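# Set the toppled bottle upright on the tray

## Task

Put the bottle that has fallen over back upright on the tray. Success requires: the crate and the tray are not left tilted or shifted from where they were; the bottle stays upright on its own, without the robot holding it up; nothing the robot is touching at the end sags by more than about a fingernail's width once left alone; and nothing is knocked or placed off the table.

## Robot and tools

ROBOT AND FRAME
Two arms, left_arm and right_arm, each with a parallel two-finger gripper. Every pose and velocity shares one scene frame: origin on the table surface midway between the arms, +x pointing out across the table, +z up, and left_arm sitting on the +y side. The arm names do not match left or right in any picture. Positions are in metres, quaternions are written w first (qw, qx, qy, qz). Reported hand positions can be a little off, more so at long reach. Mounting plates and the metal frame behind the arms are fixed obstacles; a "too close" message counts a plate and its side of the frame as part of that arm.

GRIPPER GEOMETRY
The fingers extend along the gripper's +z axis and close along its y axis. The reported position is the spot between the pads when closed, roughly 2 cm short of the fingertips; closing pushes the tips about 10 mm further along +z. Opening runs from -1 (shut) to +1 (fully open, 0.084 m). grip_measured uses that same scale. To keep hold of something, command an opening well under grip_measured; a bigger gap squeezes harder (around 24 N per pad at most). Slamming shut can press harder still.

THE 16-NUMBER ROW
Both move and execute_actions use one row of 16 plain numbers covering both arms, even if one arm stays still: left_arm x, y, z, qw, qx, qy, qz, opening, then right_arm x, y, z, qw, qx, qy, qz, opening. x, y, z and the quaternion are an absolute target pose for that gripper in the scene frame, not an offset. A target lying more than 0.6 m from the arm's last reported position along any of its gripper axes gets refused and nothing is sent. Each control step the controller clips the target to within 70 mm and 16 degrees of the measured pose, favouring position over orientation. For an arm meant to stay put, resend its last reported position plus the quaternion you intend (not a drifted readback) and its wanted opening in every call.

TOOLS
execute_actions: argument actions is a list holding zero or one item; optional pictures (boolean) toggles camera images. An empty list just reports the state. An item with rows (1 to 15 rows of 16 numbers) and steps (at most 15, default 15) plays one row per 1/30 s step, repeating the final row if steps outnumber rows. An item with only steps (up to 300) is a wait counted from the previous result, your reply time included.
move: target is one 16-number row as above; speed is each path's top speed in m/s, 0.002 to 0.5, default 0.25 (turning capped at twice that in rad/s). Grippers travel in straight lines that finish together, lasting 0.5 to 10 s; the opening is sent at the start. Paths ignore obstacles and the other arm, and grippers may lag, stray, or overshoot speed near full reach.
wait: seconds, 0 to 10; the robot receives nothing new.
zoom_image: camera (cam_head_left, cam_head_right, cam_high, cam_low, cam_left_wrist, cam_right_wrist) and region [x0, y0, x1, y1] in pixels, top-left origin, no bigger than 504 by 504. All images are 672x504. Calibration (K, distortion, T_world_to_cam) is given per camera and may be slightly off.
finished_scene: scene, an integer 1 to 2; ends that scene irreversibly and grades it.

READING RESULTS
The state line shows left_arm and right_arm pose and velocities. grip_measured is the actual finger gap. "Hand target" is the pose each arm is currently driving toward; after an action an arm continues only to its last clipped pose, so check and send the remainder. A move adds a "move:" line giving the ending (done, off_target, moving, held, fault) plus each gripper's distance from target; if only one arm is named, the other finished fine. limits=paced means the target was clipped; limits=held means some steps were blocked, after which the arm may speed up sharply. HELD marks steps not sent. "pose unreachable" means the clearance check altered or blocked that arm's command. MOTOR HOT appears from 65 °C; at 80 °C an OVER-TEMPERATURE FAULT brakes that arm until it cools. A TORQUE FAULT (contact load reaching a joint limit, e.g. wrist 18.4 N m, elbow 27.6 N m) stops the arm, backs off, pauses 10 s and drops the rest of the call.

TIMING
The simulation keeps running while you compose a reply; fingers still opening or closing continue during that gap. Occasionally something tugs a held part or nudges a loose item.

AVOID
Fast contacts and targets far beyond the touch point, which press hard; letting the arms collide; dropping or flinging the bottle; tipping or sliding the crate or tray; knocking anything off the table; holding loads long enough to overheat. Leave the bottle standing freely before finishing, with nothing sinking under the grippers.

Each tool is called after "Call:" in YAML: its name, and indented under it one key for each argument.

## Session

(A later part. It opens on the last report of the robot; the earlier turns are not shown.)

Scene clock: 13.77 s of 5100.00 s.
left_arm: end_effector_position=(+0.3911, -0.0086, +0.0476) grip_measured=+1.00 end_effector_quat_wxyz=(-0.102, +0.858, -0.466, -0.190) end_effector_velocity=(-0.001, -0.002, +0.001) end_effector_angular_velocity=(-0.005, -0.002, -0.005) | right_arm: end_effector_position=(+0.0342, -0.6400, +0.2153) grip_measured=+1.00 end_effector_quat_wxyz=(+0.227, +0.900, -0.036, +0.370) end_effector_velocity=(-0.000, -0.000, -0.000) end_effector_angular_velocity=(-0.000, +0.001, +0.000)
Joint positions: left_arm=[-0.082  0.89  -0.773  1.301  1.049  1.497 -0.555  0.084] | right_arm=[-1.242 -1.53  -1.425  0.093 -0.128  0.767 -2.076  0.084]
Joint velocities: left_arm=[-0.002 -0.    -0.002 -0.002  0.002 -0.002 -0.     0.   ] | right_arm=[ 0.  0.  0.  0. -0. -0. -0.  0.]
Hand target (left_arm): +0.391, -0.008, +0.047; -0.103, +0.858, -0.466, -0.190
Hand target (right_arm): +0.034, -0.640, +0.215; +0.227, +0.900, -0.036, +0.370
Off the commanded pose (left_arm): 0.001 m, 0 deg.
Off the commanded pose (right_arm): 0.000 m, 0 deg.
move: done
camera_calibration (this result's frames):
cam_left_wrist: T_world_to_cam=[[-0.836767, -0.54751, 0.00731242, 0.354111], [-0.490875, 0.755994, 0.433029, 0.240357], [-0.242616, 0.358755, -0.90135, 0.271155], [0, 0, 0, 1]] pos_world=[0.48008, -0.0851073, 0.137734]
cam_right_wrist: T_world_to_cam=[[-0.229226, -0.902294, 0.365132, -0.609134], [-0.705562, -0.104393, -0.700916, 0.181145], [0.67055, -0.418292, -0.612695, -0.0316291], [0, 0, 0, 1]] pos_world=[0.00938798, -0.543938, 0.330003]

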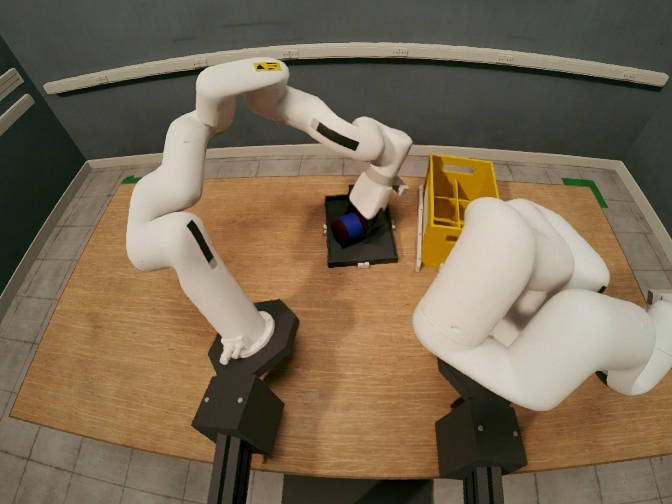

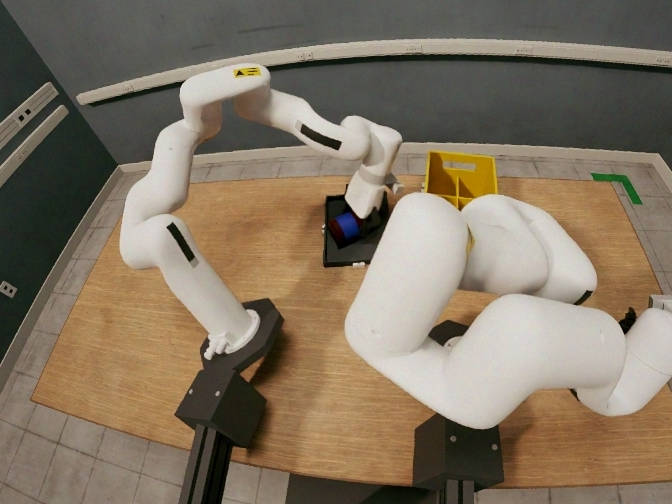

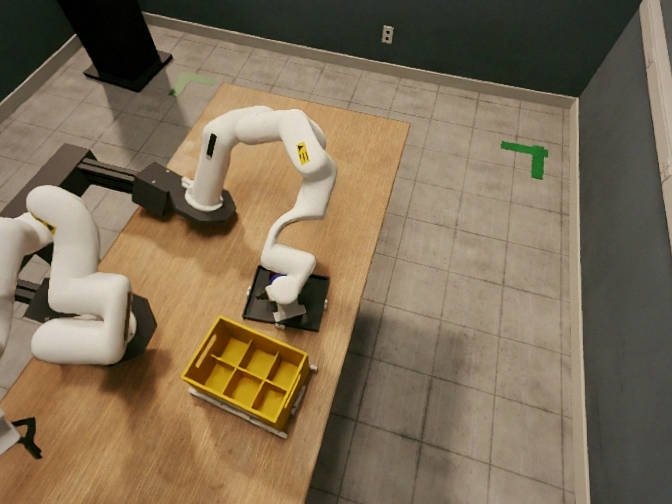

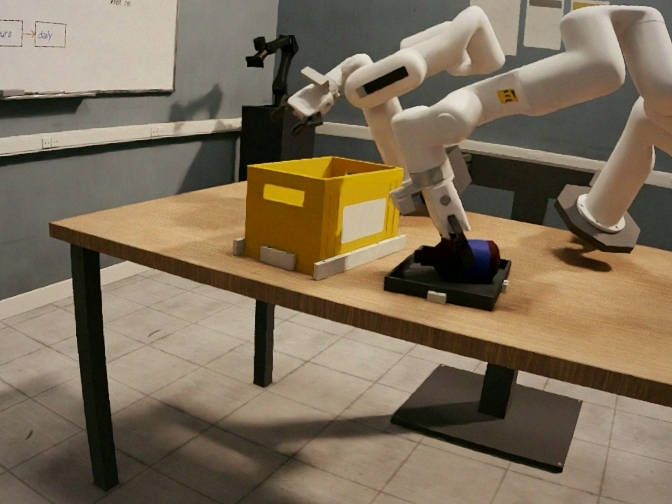

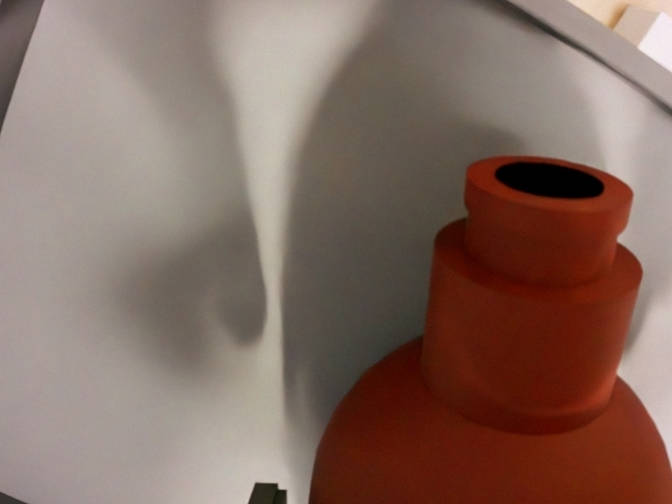

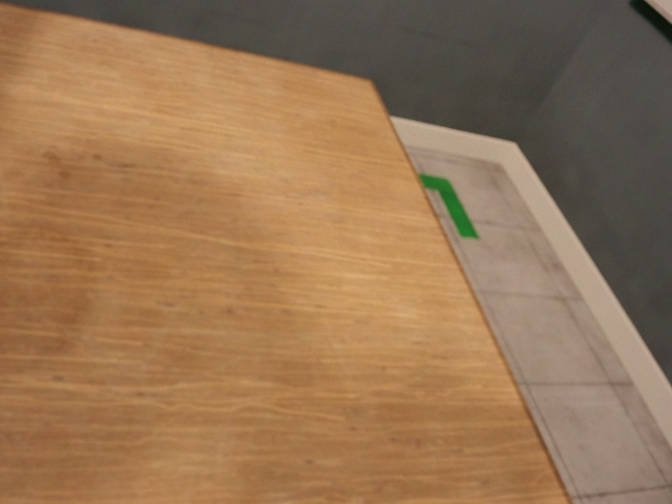

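A bit deeper and toward the base, then close.

Call:
move:
  target: [0.382,0.004,0.038,0.103,-0.858,0.466,0.19,1,0.0342,-0.64,0.2153,0.227,0.9,-0.036,0.37,1]
  speed: 0.04

Call:
move:
  target: [0.382,0.004,0.038,0.103,-0.858,0.466,0.19,-0.5,0.0342,-0.64,0.2153,0.227,0.9,-0.036,0.37,1]

Call:
move:
  target: [0.385,0.0,0.14,0.103,-0.858,0.466,0.19,-0.5,0.0342,-0.64,0.2153,0.227,0.9,-0.036,0.37,1]
  speed: 0.12

Call:
move:
  target: [0.40,-0.015,0.13,-0.256,-0.741,0.402,-0.472,-0.5,0.0342,-0.64,0.2153,0.227,0.9,-0.036,0.37,1]
  speed: 0.25

Scene clock: 18.07 s of 5100.00 s.
left_arm: end_effector_position=(+0.3826, +0.0025, +0.0393) grip_measured=+1.00 end_effector_quat_wxyz=(-0.102, +0.858, -0.466, -0.188) end_effector_velocity=(-0.000, +0.001, -0.001) end_effector_angular_velocity=(-0.000, -0.001, +0.003) | right_arm: end_effector_position=(+0.0342, -0.6400, +0.2153) grip_measured=+1.00 end_effector_quat_wxyz=(+0.227, +0.900, -0.036, +0.370) end_effector_velocity=(+0.000, -0.000, +0.000) end_effector_angular_velocity=(-0.001, -0.000, +0.000)
Joint positions: left_arm=[-0.05   0.872 -0.772  1.242  1.064  1.464 -0.572  0.084] | right_arm=[-1.242 -1.53  -1.425  0.093 -0.128  0.767 -2.076  0.084]
Joint velocities: left_arm=[ 0.006 -0.    -0.002 -0.005  0.004 -0.003 -0.004  0.   ] | right_arm=[ 0.001 -0.001  0.     0.    -0.    -0.     0.    -0.   ]
Hand target (left_arm): +0.382, +0.004, +0.038; -0.103, +0.858, -0.466, -0.190
Hand target (right_arm): +0.034, -0.640, +0.215; +0.227, +0.900, -0.036, +0.370
Off the commanded pose (left_arm): 0.002 m, 0 deg.
Off the commanded pose (right_arm): 0.000 m, 0 deg.
After step 90, 0.60 s passed at rest.
move: done
camera_calibration (this result's frames):
cam_left_wrist: T_world_to_cam=[[-0.836779, -0.547496, 0.00696082, 0.353162], [-0.491662, 0.756917, 0.430518, 0.231847], [-0.240976, 0.356826, -0.902555, 0.257103], [0, 0, 0, 1]] pos_world=[0.471464, -0.0738749, 0.129777]
cam_right_wrist: T_world_to_cam=[[-0.229226, -0.902294, 0.365132, -0.609134], [-0.705562, -0.104394, -0.700916, 0.181144], [0.67055, -0.418292, -0.612695, -0.031629], [0, 0, 0, 1]] pos_world=[0.00938802, -0.543938, 0.330003]

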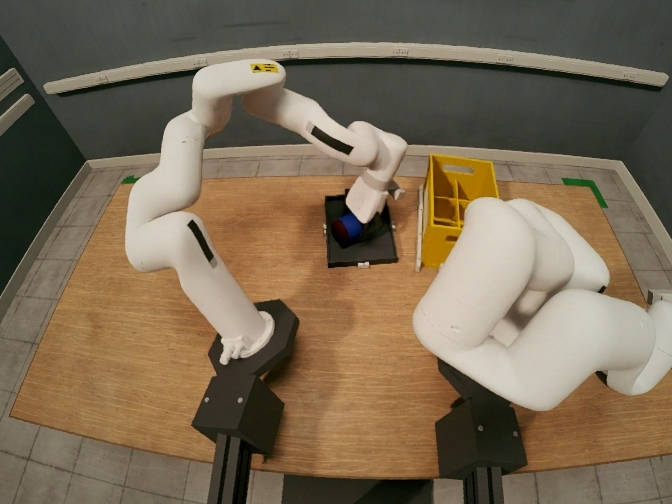

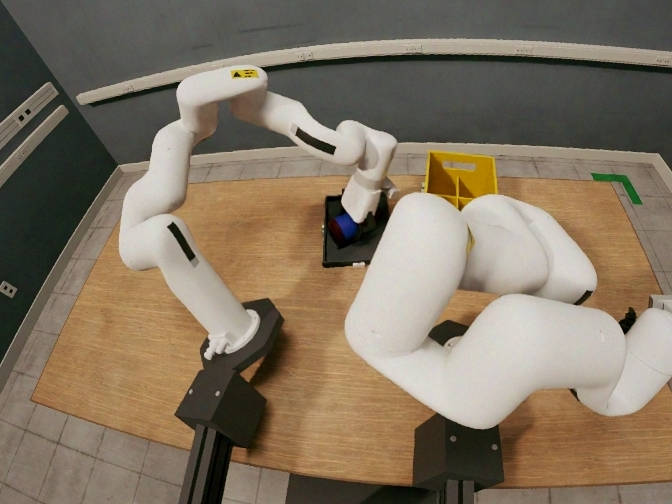

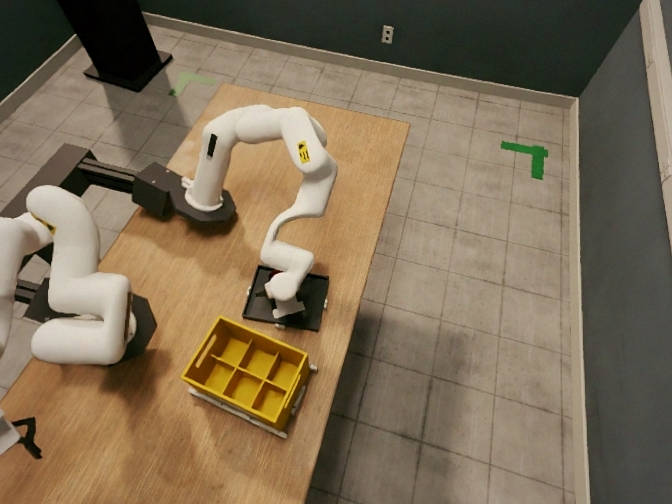

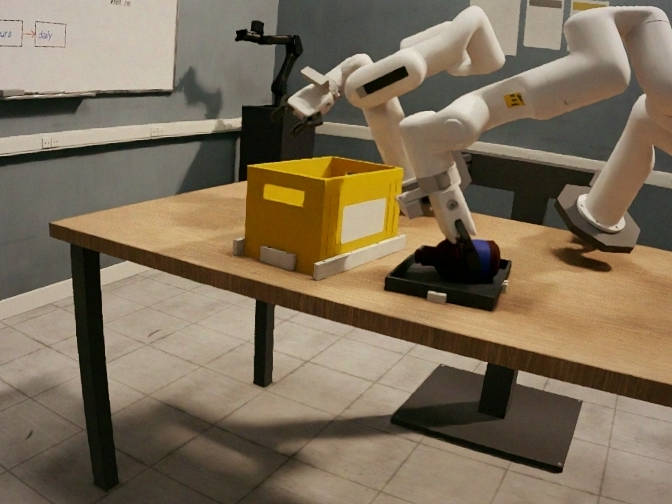

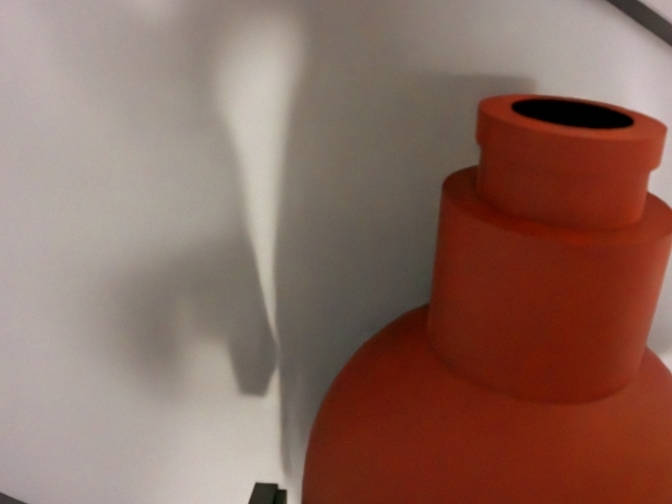

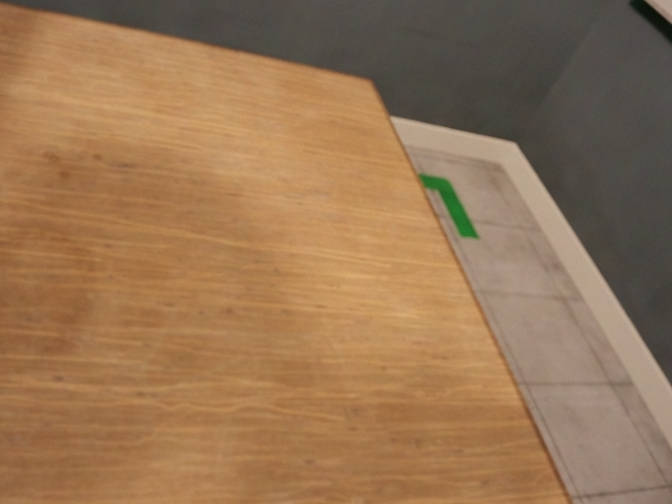

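Scene clock: 18.77 s of 5100.00 s.
left_arm: end_effector_position=(+0.3825, +0.0030, +0.0390) grip_measured=+0.72 end_effector_quat_wxyz=(-0.102, +0.858, -0.466, -0.189) end_effector_velocity=(+0.000, +0.001, -0.001) end_effector_angular_velocity=(+0.002, +0.001, +0.001) | right_arm: end_effector_position=(+0.0342, -0.6400, +0.2153) grip_measured=+1.00 end_effector_quat_wxyz=(+0.227, +0.900, -0.036, +0.370) end_effector_velocity=(+0.000, +0.000, -0.000) end_effector_angular_velocity=(+0.001, -0.000, -0.000)
Joint positions: left_arm=[-0.049  0.873 -0.773  1.241  1.064  1.465 -0.573  0.074] | right_arm=[-1.242 -1.53  -1.425  0.093 -0.128  0.767 -2.076  0.084]
Joint velocities: left_arm=[ 0.004  0.001 -0.001 -0.     0.002  0.001  0.     0.   ] | right_arm=[-0.     0.    -0.    -0.    -0.     0.     0.001  0.   ]
Hand target (left_arm): +0.382, +0.004, +0.038; -0.103, +0.858, -0.466, -0.190
Hand target (right_arm): +0.034, -0.640, +0.215; +0.227, +0.900, -0.036, +0.370
Off the commanded pose (left_arm): 0.001 m, 0 deg.
Off the commanded pose (right_arm): 0.000 m, 0 deg.
move: done
camera_calibration (this result's frames):
cam_left_wrist: T_world_to_cam=[[-0.836725, -0.547584, 0.00649669, 0.353331], [-0.491599, 0.756299, 0.431673, 0.231421], [-0.241291, 0.357998, -0.902007, 0.256604], [0, 0, 0, 1]] pos_world=[0.471324, -0.0734087, 0.129265]
cam_right_wrist: T_world_to_cam=[[-0.229227, -0.902294, 0.365132, -0.609134], [-0.705562, -0.104393, -0.700917, 0.181145], [0.67055, -0.418292, -0.612695, -0.0316291], [0, 0, 0, 1]] pos_world=[0.00938792, -0.543938, 0.330003]

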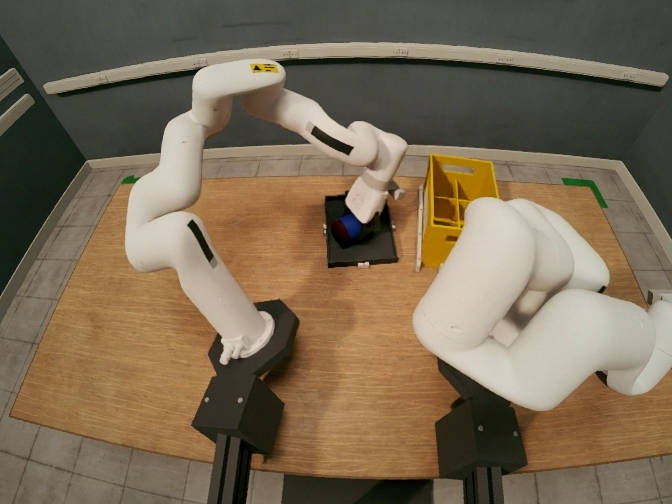

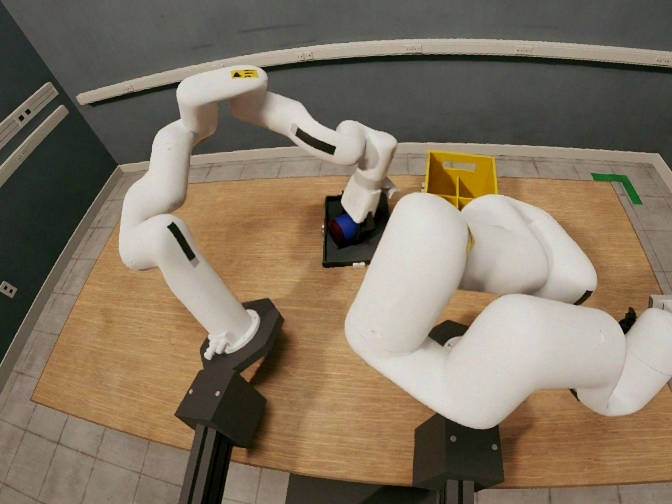

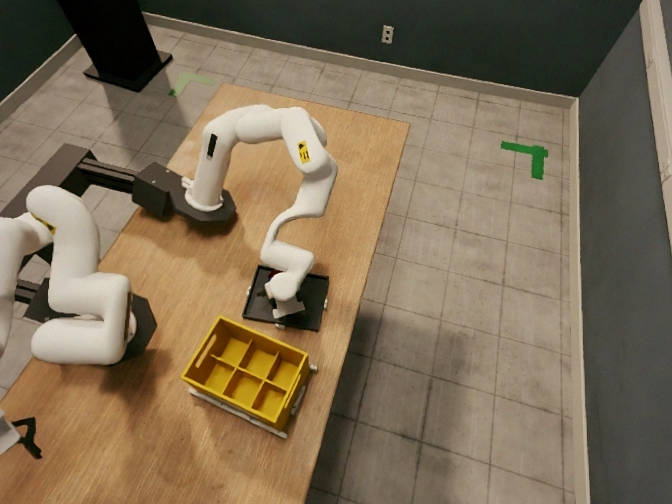

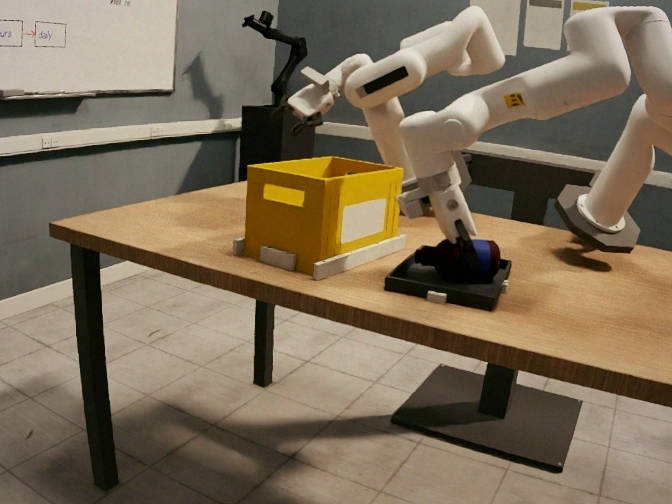

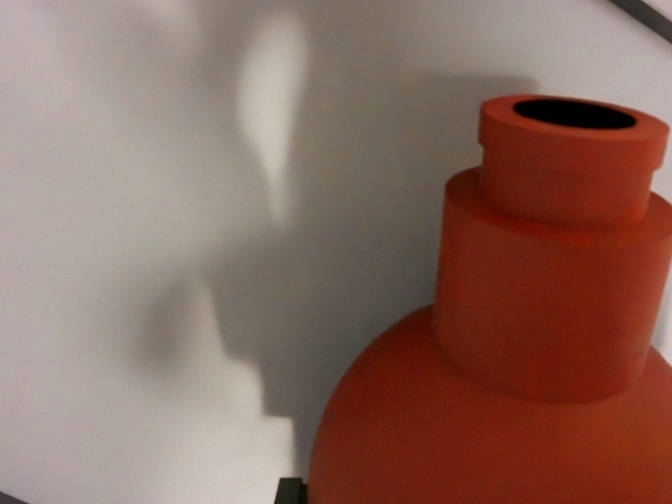

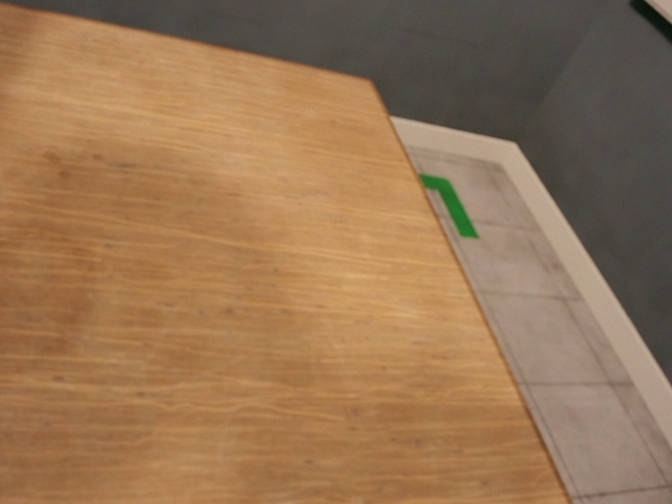

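Scene clock: 19.97 s of 5100.00 s.
left_arm: end_effector_position=(+0.3851, +0.0008, +0.1391) grip_measured=+0.72 end_effector_quat_wxyz=(-0.104, +0.858, -0.466, -0.191) end_effector_velocity=(+0.000, -0.001, +0.003) end_effector_angular_velocity=(-0.003, -0.001, -0.000) | right_arm: end_effector_position=(+0.0342, -0.6400, +0.2153) grip_measured=+1.00 end_effector_quat_wxyz=(+0.227, +0.900, -0.036, +0.370) end_effector_velocity=(+0.000, +0.000, -0.000) end_effector_angular_velocity=(+0.000, +0.001, +0.002)
Joint positions: left_arm=[-0.068  0.716 -0.899  1.253  0.898  1.606 -0.535  0.073] | right_arm=[-1.242 -1.53  -1.425  0.093 -0.128  0.767 -2.076  0.084]
Joint velocities: left_arm=[-0.001 -0.003 -0.004  0.002 -0.003  0.002  0.002 -0.   ] | right_arm=[ 0.001  0.001 -0.    -0.    -0.    -0.    -0.001 -0.   ]
Hand target (left_arm): +0.385, +0.000, +0.140; -0.103, +0.858, -0.466, -0.190
Hand target (right_arm): +0.034, -0.640, +0.215; +0.227, +0.900, -0.036, +0.370
Off the commanded pose (left_arm): 0.001 m, 0 deg.
Off the commanded pose (right_arm): 0.000 m, 0 deg.
move: done
camera_calibration (this result's frames):
cam_left_wrist: T_world_to_cam=[[-0.836549, -0.547865, 0.00553843, 0.353775], [-0.491079, 0.754247, 0.435835, 0.190419], [-0.242956, 0.361877, -0.90001, 0.348734], [0, 0, 0, 1]] pos_world=[0.474188, -0.0760014, 0.228913]
cam_right_wrist: T_world_to_cam=[[-0.229227, -0.902294, 0.365132, -0.609134], [-0.705562, -0.104393, -0.700916, 0.181145], [0.67055, -0.418292, -0.612695, -0.0316291], [0, 0, 0, 1]] pos_world=[0.00938793, -0.543938, 0.330003]

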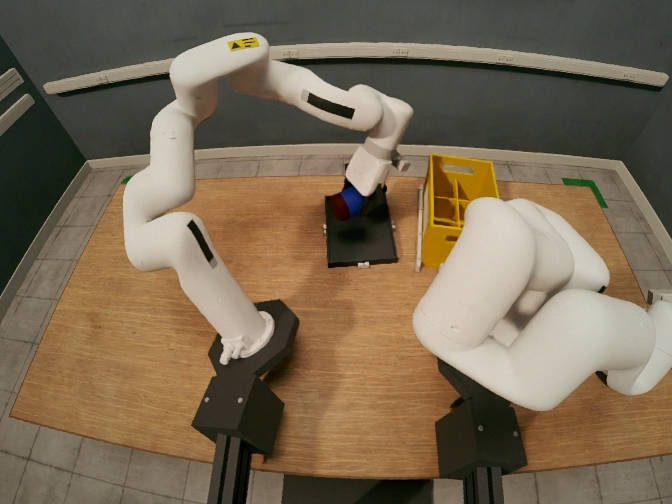

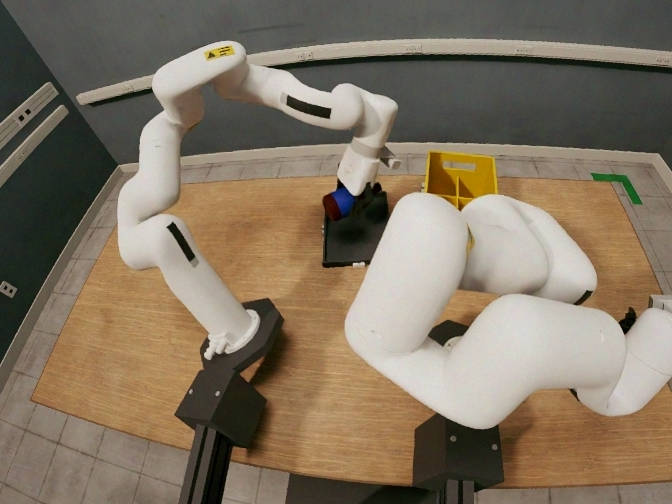

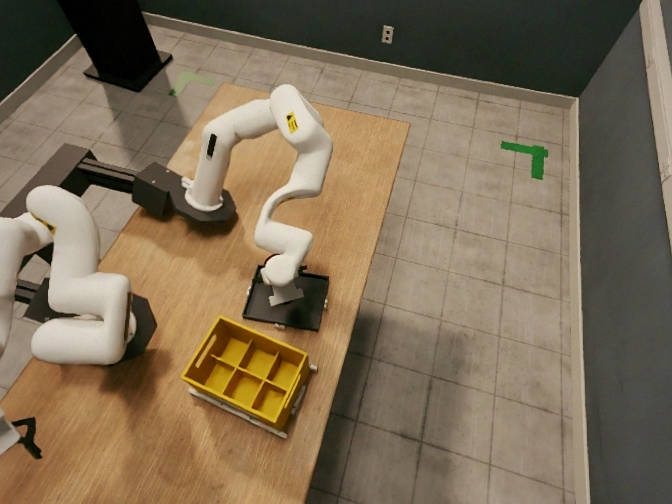

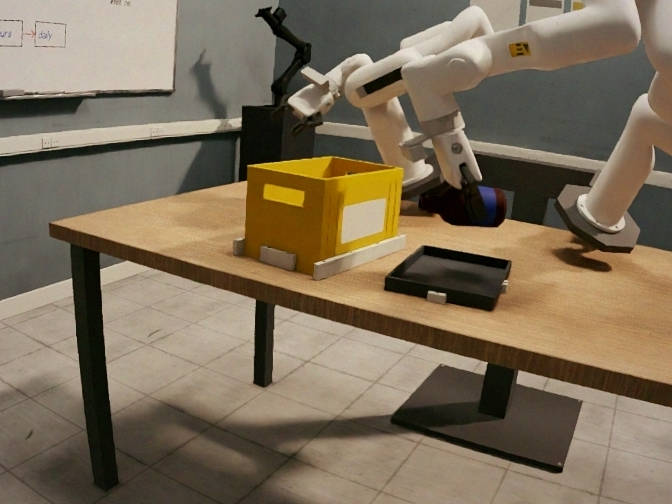

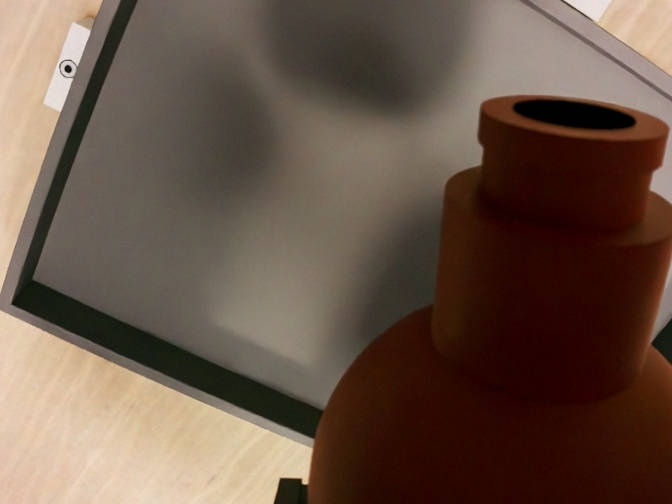

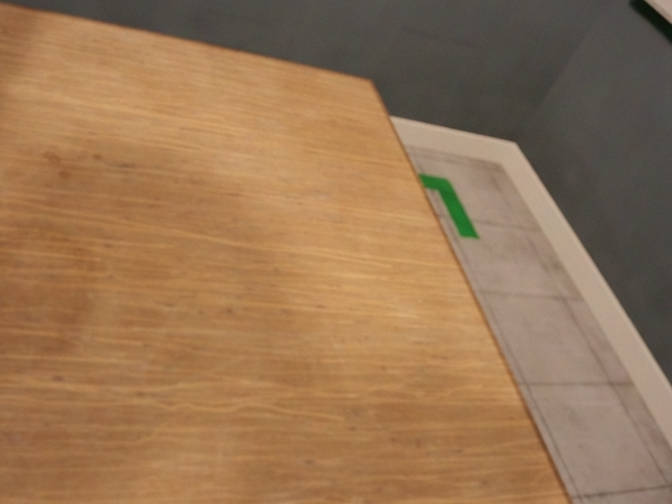

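Scene clock: 23.57 s of 5100.00 s.
left_arm: end_effector_position=(+0.3988, -0.0151, +0.1317) grip_measured=+0.72 end_effector_quat_wxyz=(+0.256, +0.741, -0.404, +0.472) end_effector_velocity=(-0.001, -0.000, -0.000) end_effector_angular_velocity=(-0.005, -0.004, -0.002) | right_arm: end_effector_position=(+0.0342, -0.6400, +0.2153) grip_measured=+1.00 end_effector_quat_wxyz=(+0.227, +0.900, -0.036, +0.370) end_effector_velocity=(+0.000, -0.000, +0.000) end_effector_angular_velocity=(-0.002, -0.000, +0.002)
Joint positions: left_arm=[ 0.925  0.593 -1.223  0.453  3.272  0.671 -1.99   0.073] | right_arm=[-1.242 -1.53  -1.425  0.093 -0.128  0.767 -2.076  0.084]
Joint velocities: left_arm=[ 0.001  0.006  0.005 -0.002  0.014  0.004 -0.002  0.   ] | right_arm=[ 0.    -0.001 -0.    -0.     0.     0.    -0.001 -0.   ]
Hand target (left_arm): +0.399, -0.015, +0.132; +0.256, +0.741, -0.404, +0.472
Hand target (right_arm): +0.034, -0.640, +0.215; +0.227, +0.900, -0.036, +0.370
Off the commanded pose (left_arm): 0.002 m, 0 deg.
Off the commanded pose (right_arm): 0.000 m, 0 deg.
move: done
camera_calibration (this result's frames):
cam_left_wrist: T_world_to_cam=[[-0.842785, -0.538248, 0.00151075, 0.359718], [-0.236015, 0.367026, -0.899772, 0.280707], [0.483746, -0.758671, -0.436358, -0.0165911], [0, 0, 0, 1]] pos_world=[0.377442, 0.0780037, 0.244789]
cam_right_wrist: T_world_to_cam=[[-0.229226, -0.902294, 0.365132, -0.609134], [-0.705562, -0.104393, -0.700917, 0.181145], [0.67055, -0.418292, -0.612695, -0.031629], [0, 0, 0, 1]] pos_world=[0.00938799, -0.543938, 0.330003]

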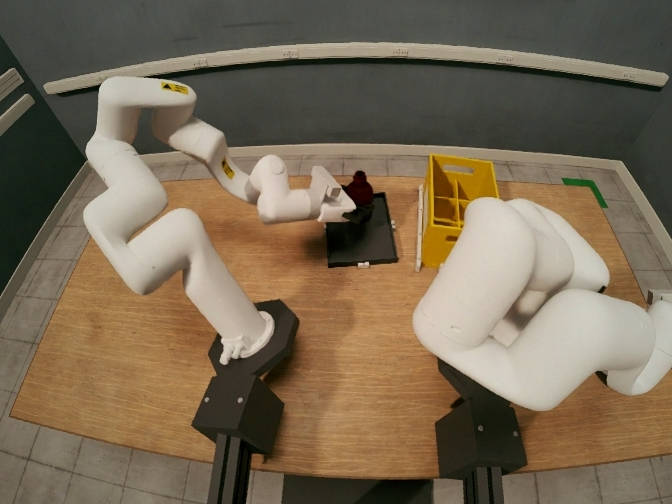

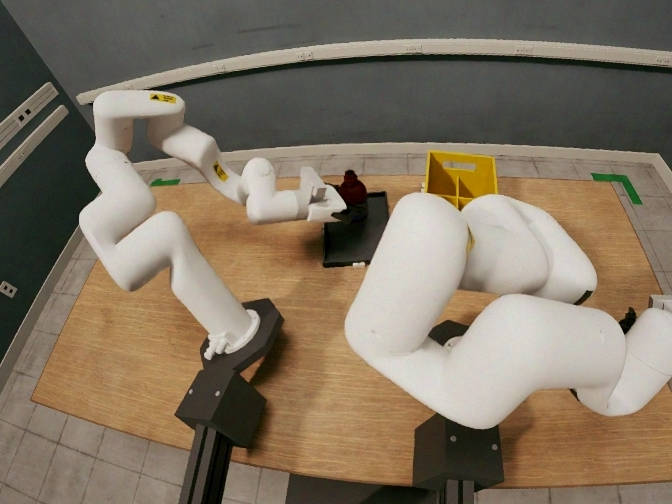

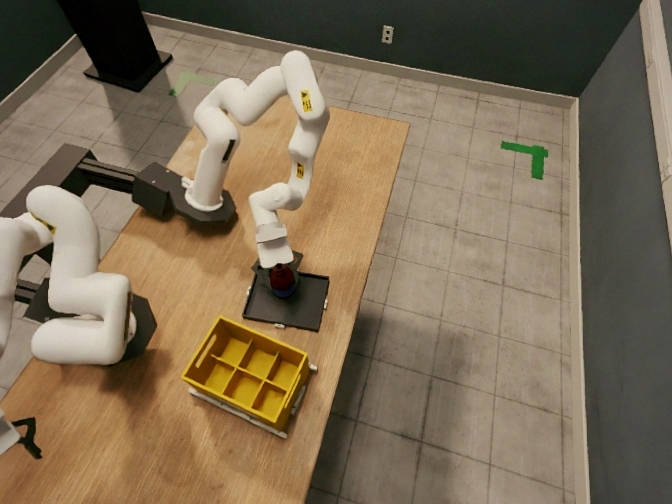

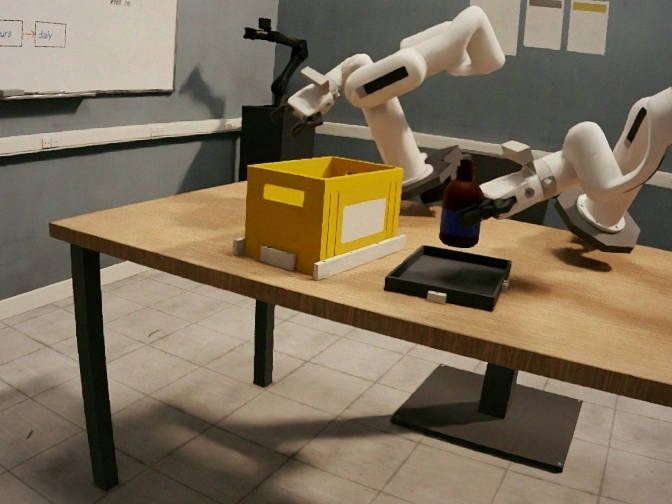

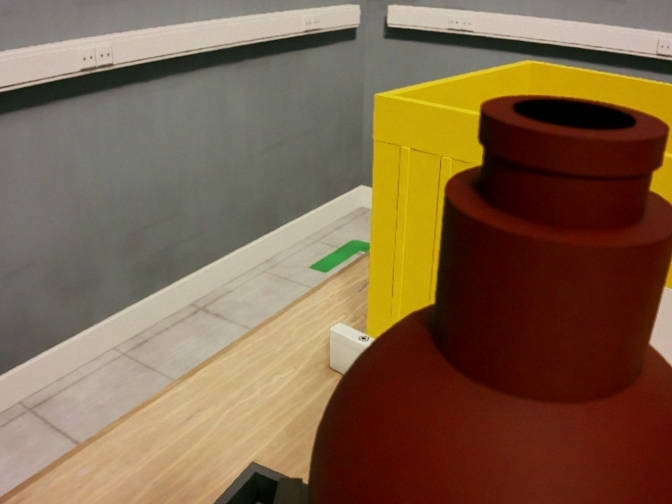

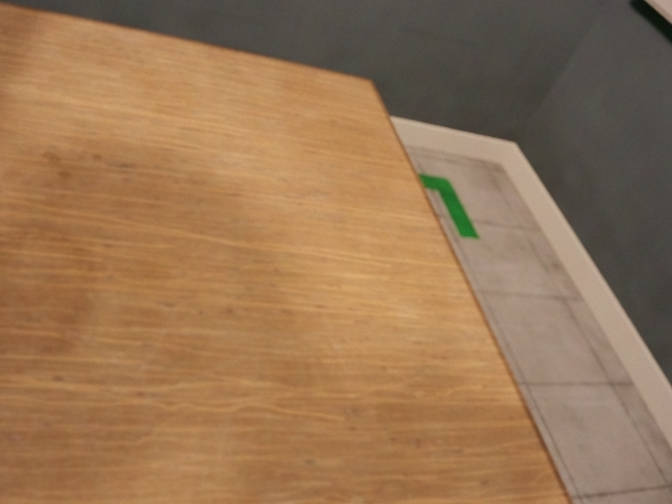

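Call:
move:
  target: [0.40,-0.015,0.08,-0.256,-0.741,0.402,-0.472,-0.5,0.0342,-0.64,0.2153,0.227,0.9,-0.036,0.37,1]
  speed: 0.08

Call:
move:
  target: [0.40,-0.015,0.066,-0.256,-0.741,0.402,-0.472,-0.5,0.0342,-0.64,0.2153,0.227,0.9,-0.036,0.37,1]
  speed: 0.015

Scene clock: 26.40 s of 5100.00 s.
left_arm: end_effector_position=(+0.4001, -0.0154, +0.0806) grip_measured=+0.72 end_effector_quat_wxyz=(+0.256, +0.741, -0.402, +0.473) end_effector_velocity=(+0.000, +0.000, -0.002) end_effector_angular_velocity=(+0.001, -0.001, -0.000) | right_arm: end_effector_position=(+0.0342, -0.6400, +0.2153) grip_measured=+1.00 end_effector_quat_wxyz=(+0.227, +0.900, -0.036, +0.370) end_effector_velocity=(+0.001, -0.000, +0.000) end_effector_angular_velocity=(-0.001, -0.002, +0.001)
Joint positions: left_arm=[ 0.819  0.751 -0.986  0.526  3.419  0.724 -1.938  0.073] | right_arm=[-1.242 -1.53  -1.425  0.093 -0.128  0.767 -2.076  0.084]
Joint velocities: left_arm=[-0.002  0.003  0.006  0.002  0.004  0.001  0.002  0.   ] | right_arm=[ 0.001 -0.002  0.    -0.     0.001  0.     0.     0.   ]
Hand target (left_arm): +0.400, -0.015, +0.080; +0.256, +0.741, -0.402, +0.472
Hand target (right_arm): +0.034, -0.640, +0.215; +0.227, +0.900, -0.036, +0.370
Off the commanded pose (left_arm): 0.001 m, 0 deg.
Off the commanded pose (right_arm): 0.000 m, 0 deg.
move: done
camera_calibration (this result's frames):
cam_left_wrist: T_world_to_cam=[[-0.84155, -0.540165, 0.0039732, 0.360002], [-0.23751, 0.363403, -0.900848, 0.235751], [0.485163, -0.759052, -0.434116, -0.0405765], [0, 0, 0, 1]] pos_world=[0.378639, 0.0779881, 0.193331]
cam_right_wrist: T_world_to_cam=[[-0.229226, -0.902294, 0.365132, -0.609134], [-0.705562, -0.104393, -0.700916, 0.181145], [0.67055, -0.418292, -0.612695, -0.031629], [0, 0, 0, 1]] pos_world=[0.00938797, -0.543938, 0.330003]

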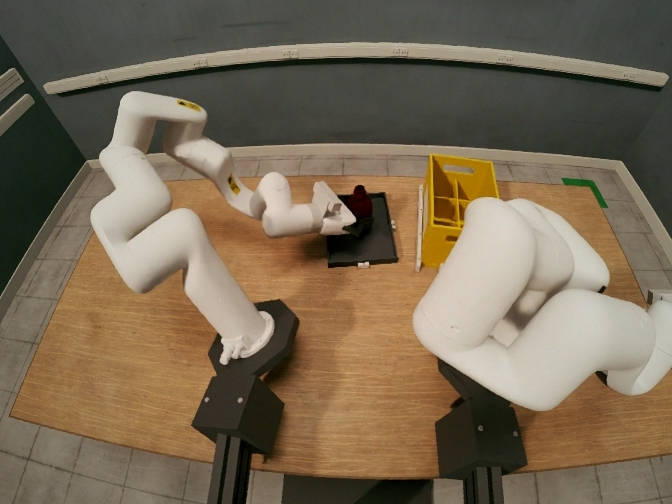

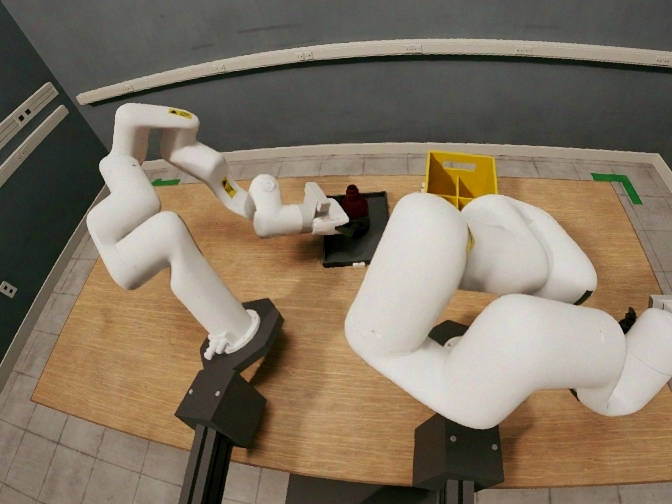

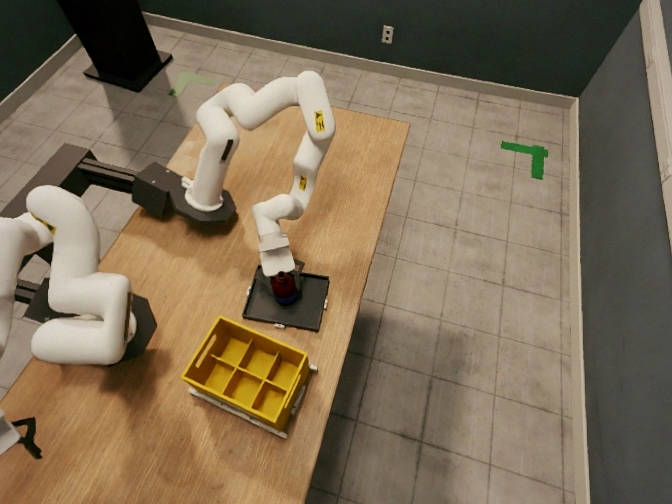

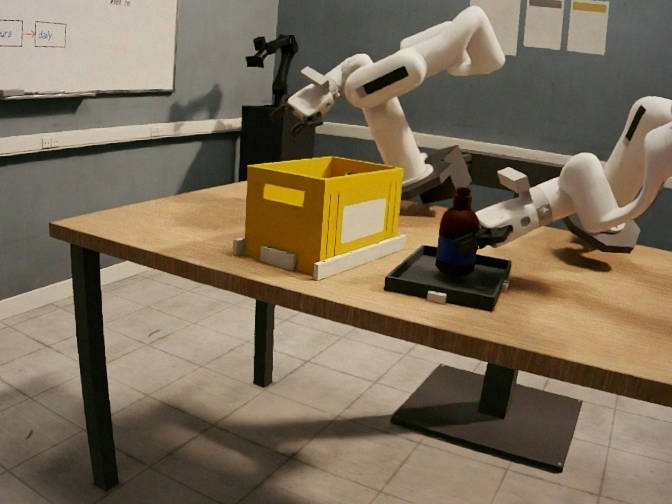

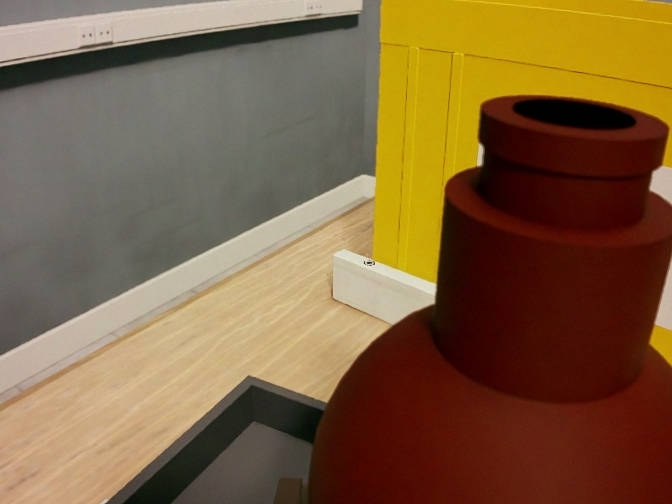

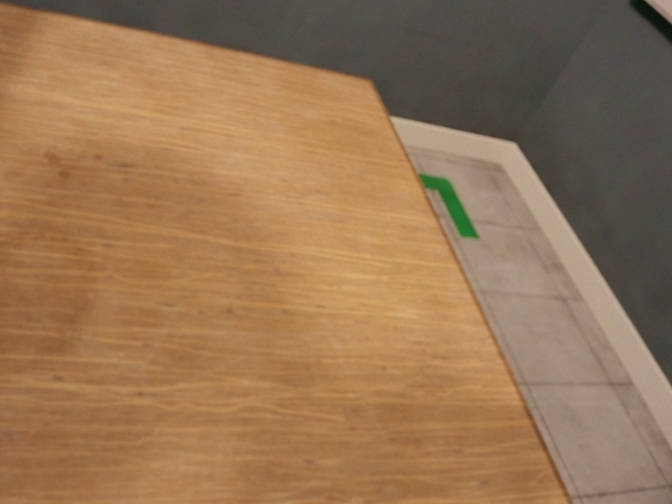

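Scene clock: 27.60 s of 5100.00 s.
left_arm: end_effector_position=(+0.4000, -0.0153, +0.0665) grip_measured=+0.72 end_effector_quat_wxyz=(+0.256, +0.741, -0.402, +0.473) end_effector_velocity=(+0.000, +0.000, -0.001) end_effector_angular_velocity=(+0.000, -0.000, +0.000) | right_arm: end_effector_position=(+0.0342, -0.6400, +0.2153) grip_measured=+1.00 end_effector_quat_wxyz=(+0.227, +0.900, -0.036, +0.370) end_effector_velocity=(-0.000, -0.000, +0.000) end_effector_angular_velocity=(-0.002, -0.001, -0.001)
Joint positions: left_arm=[ 0.801  0.792 -0.935  0.55   3.457  0.732 -1.929  0.073] | right_arm=[-1.242 -1.53  -1.425  0.093 -0.128  0.767 -2.076  0.084]
Joint velocities: left_arm=[ 0.     0.002  0.002  0.001  0.002 -0.     0.001  0.   ] | right_arm=[-0.    -0.002 -0.001  0.     0.     0.    -0.     0.   ]
Hand target (left_arm): +0.400, -0.015, +0.066; +0.256, +0.741, -0.402, +0.472
Hand target (right_arm): +0.034, -0.640, +0.215; +0.227, +0.900, -0.036, +0.370
Off the commanded pose (left_arm): 0.001 m, 0 deg.
Off the commanded pose (right_arm): 0.000 m, 0 deg.
move: done
camera_calibration (this result's frames):
cam_left_wrist: T_world_to_cam=[[-0.841759, -0.539842, 0.00356934, 0.360135], [-0.237019, 0.36362, -0.90089, 0.22284], [0.48504, -0.759178, -0.434033, -0.0465524], [0, 0, 0, 1]] pos_world=[0.378544, 0.0780456, 0.179263]
cam_right_wrist: T_world_to_cam=[[-0.229226, -0.902294, 0.365132, -0.609134], [-0.705562, -0.104394, -0.700916, 0.181145], [0.67055, -0.418292, -0.612695, -0.0316291], [0, 0, 0, 1]] pos_world=[0.00938799, -0.543938, 0.330003]

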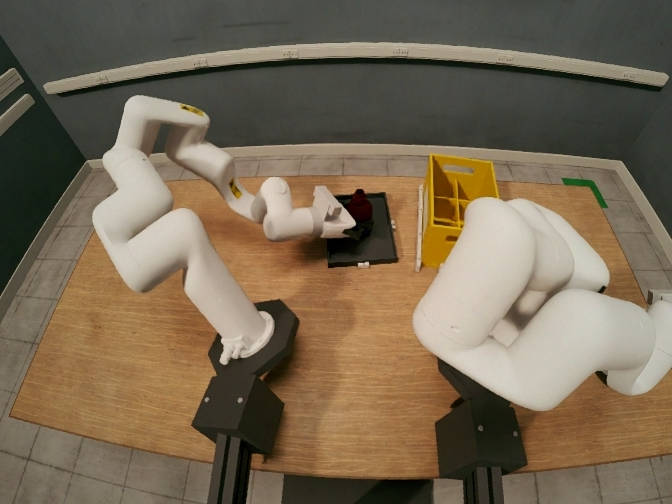

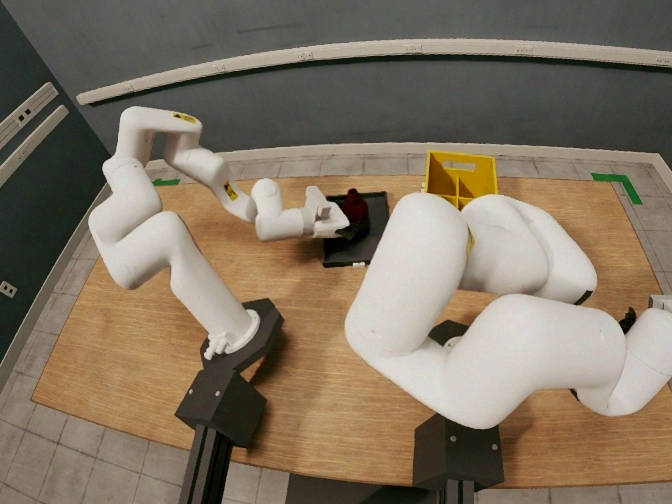

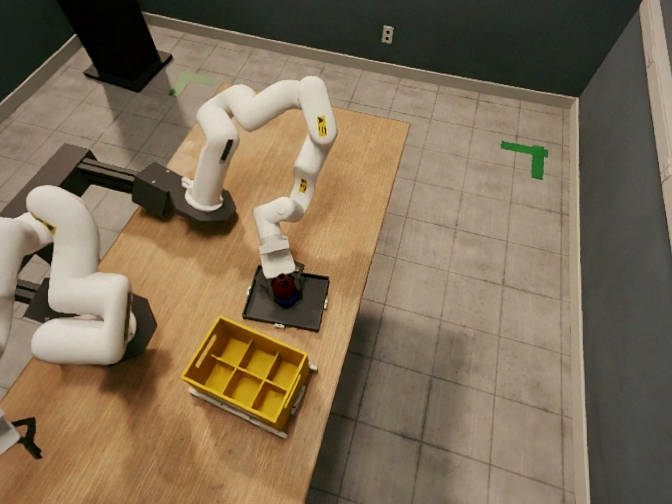

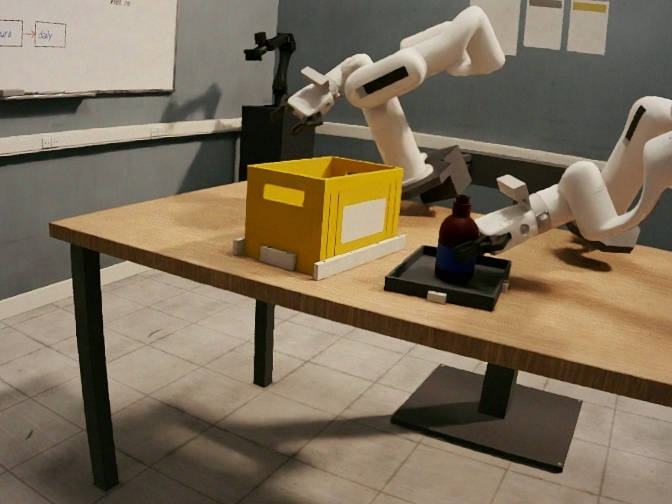

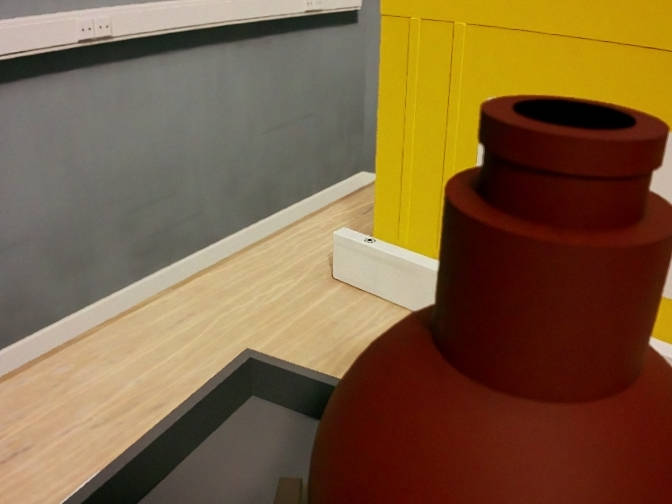

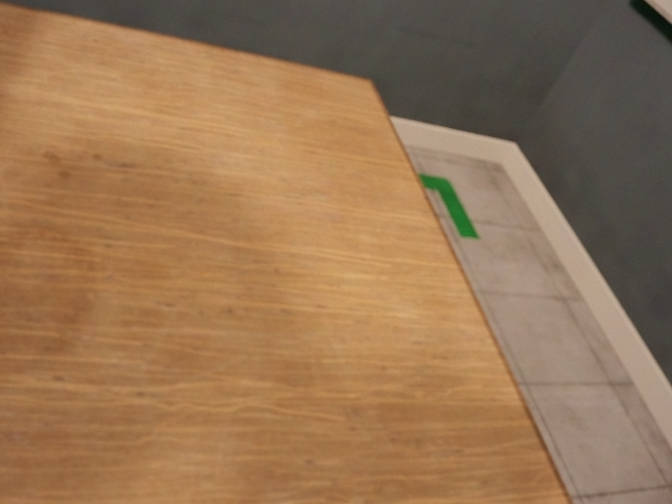

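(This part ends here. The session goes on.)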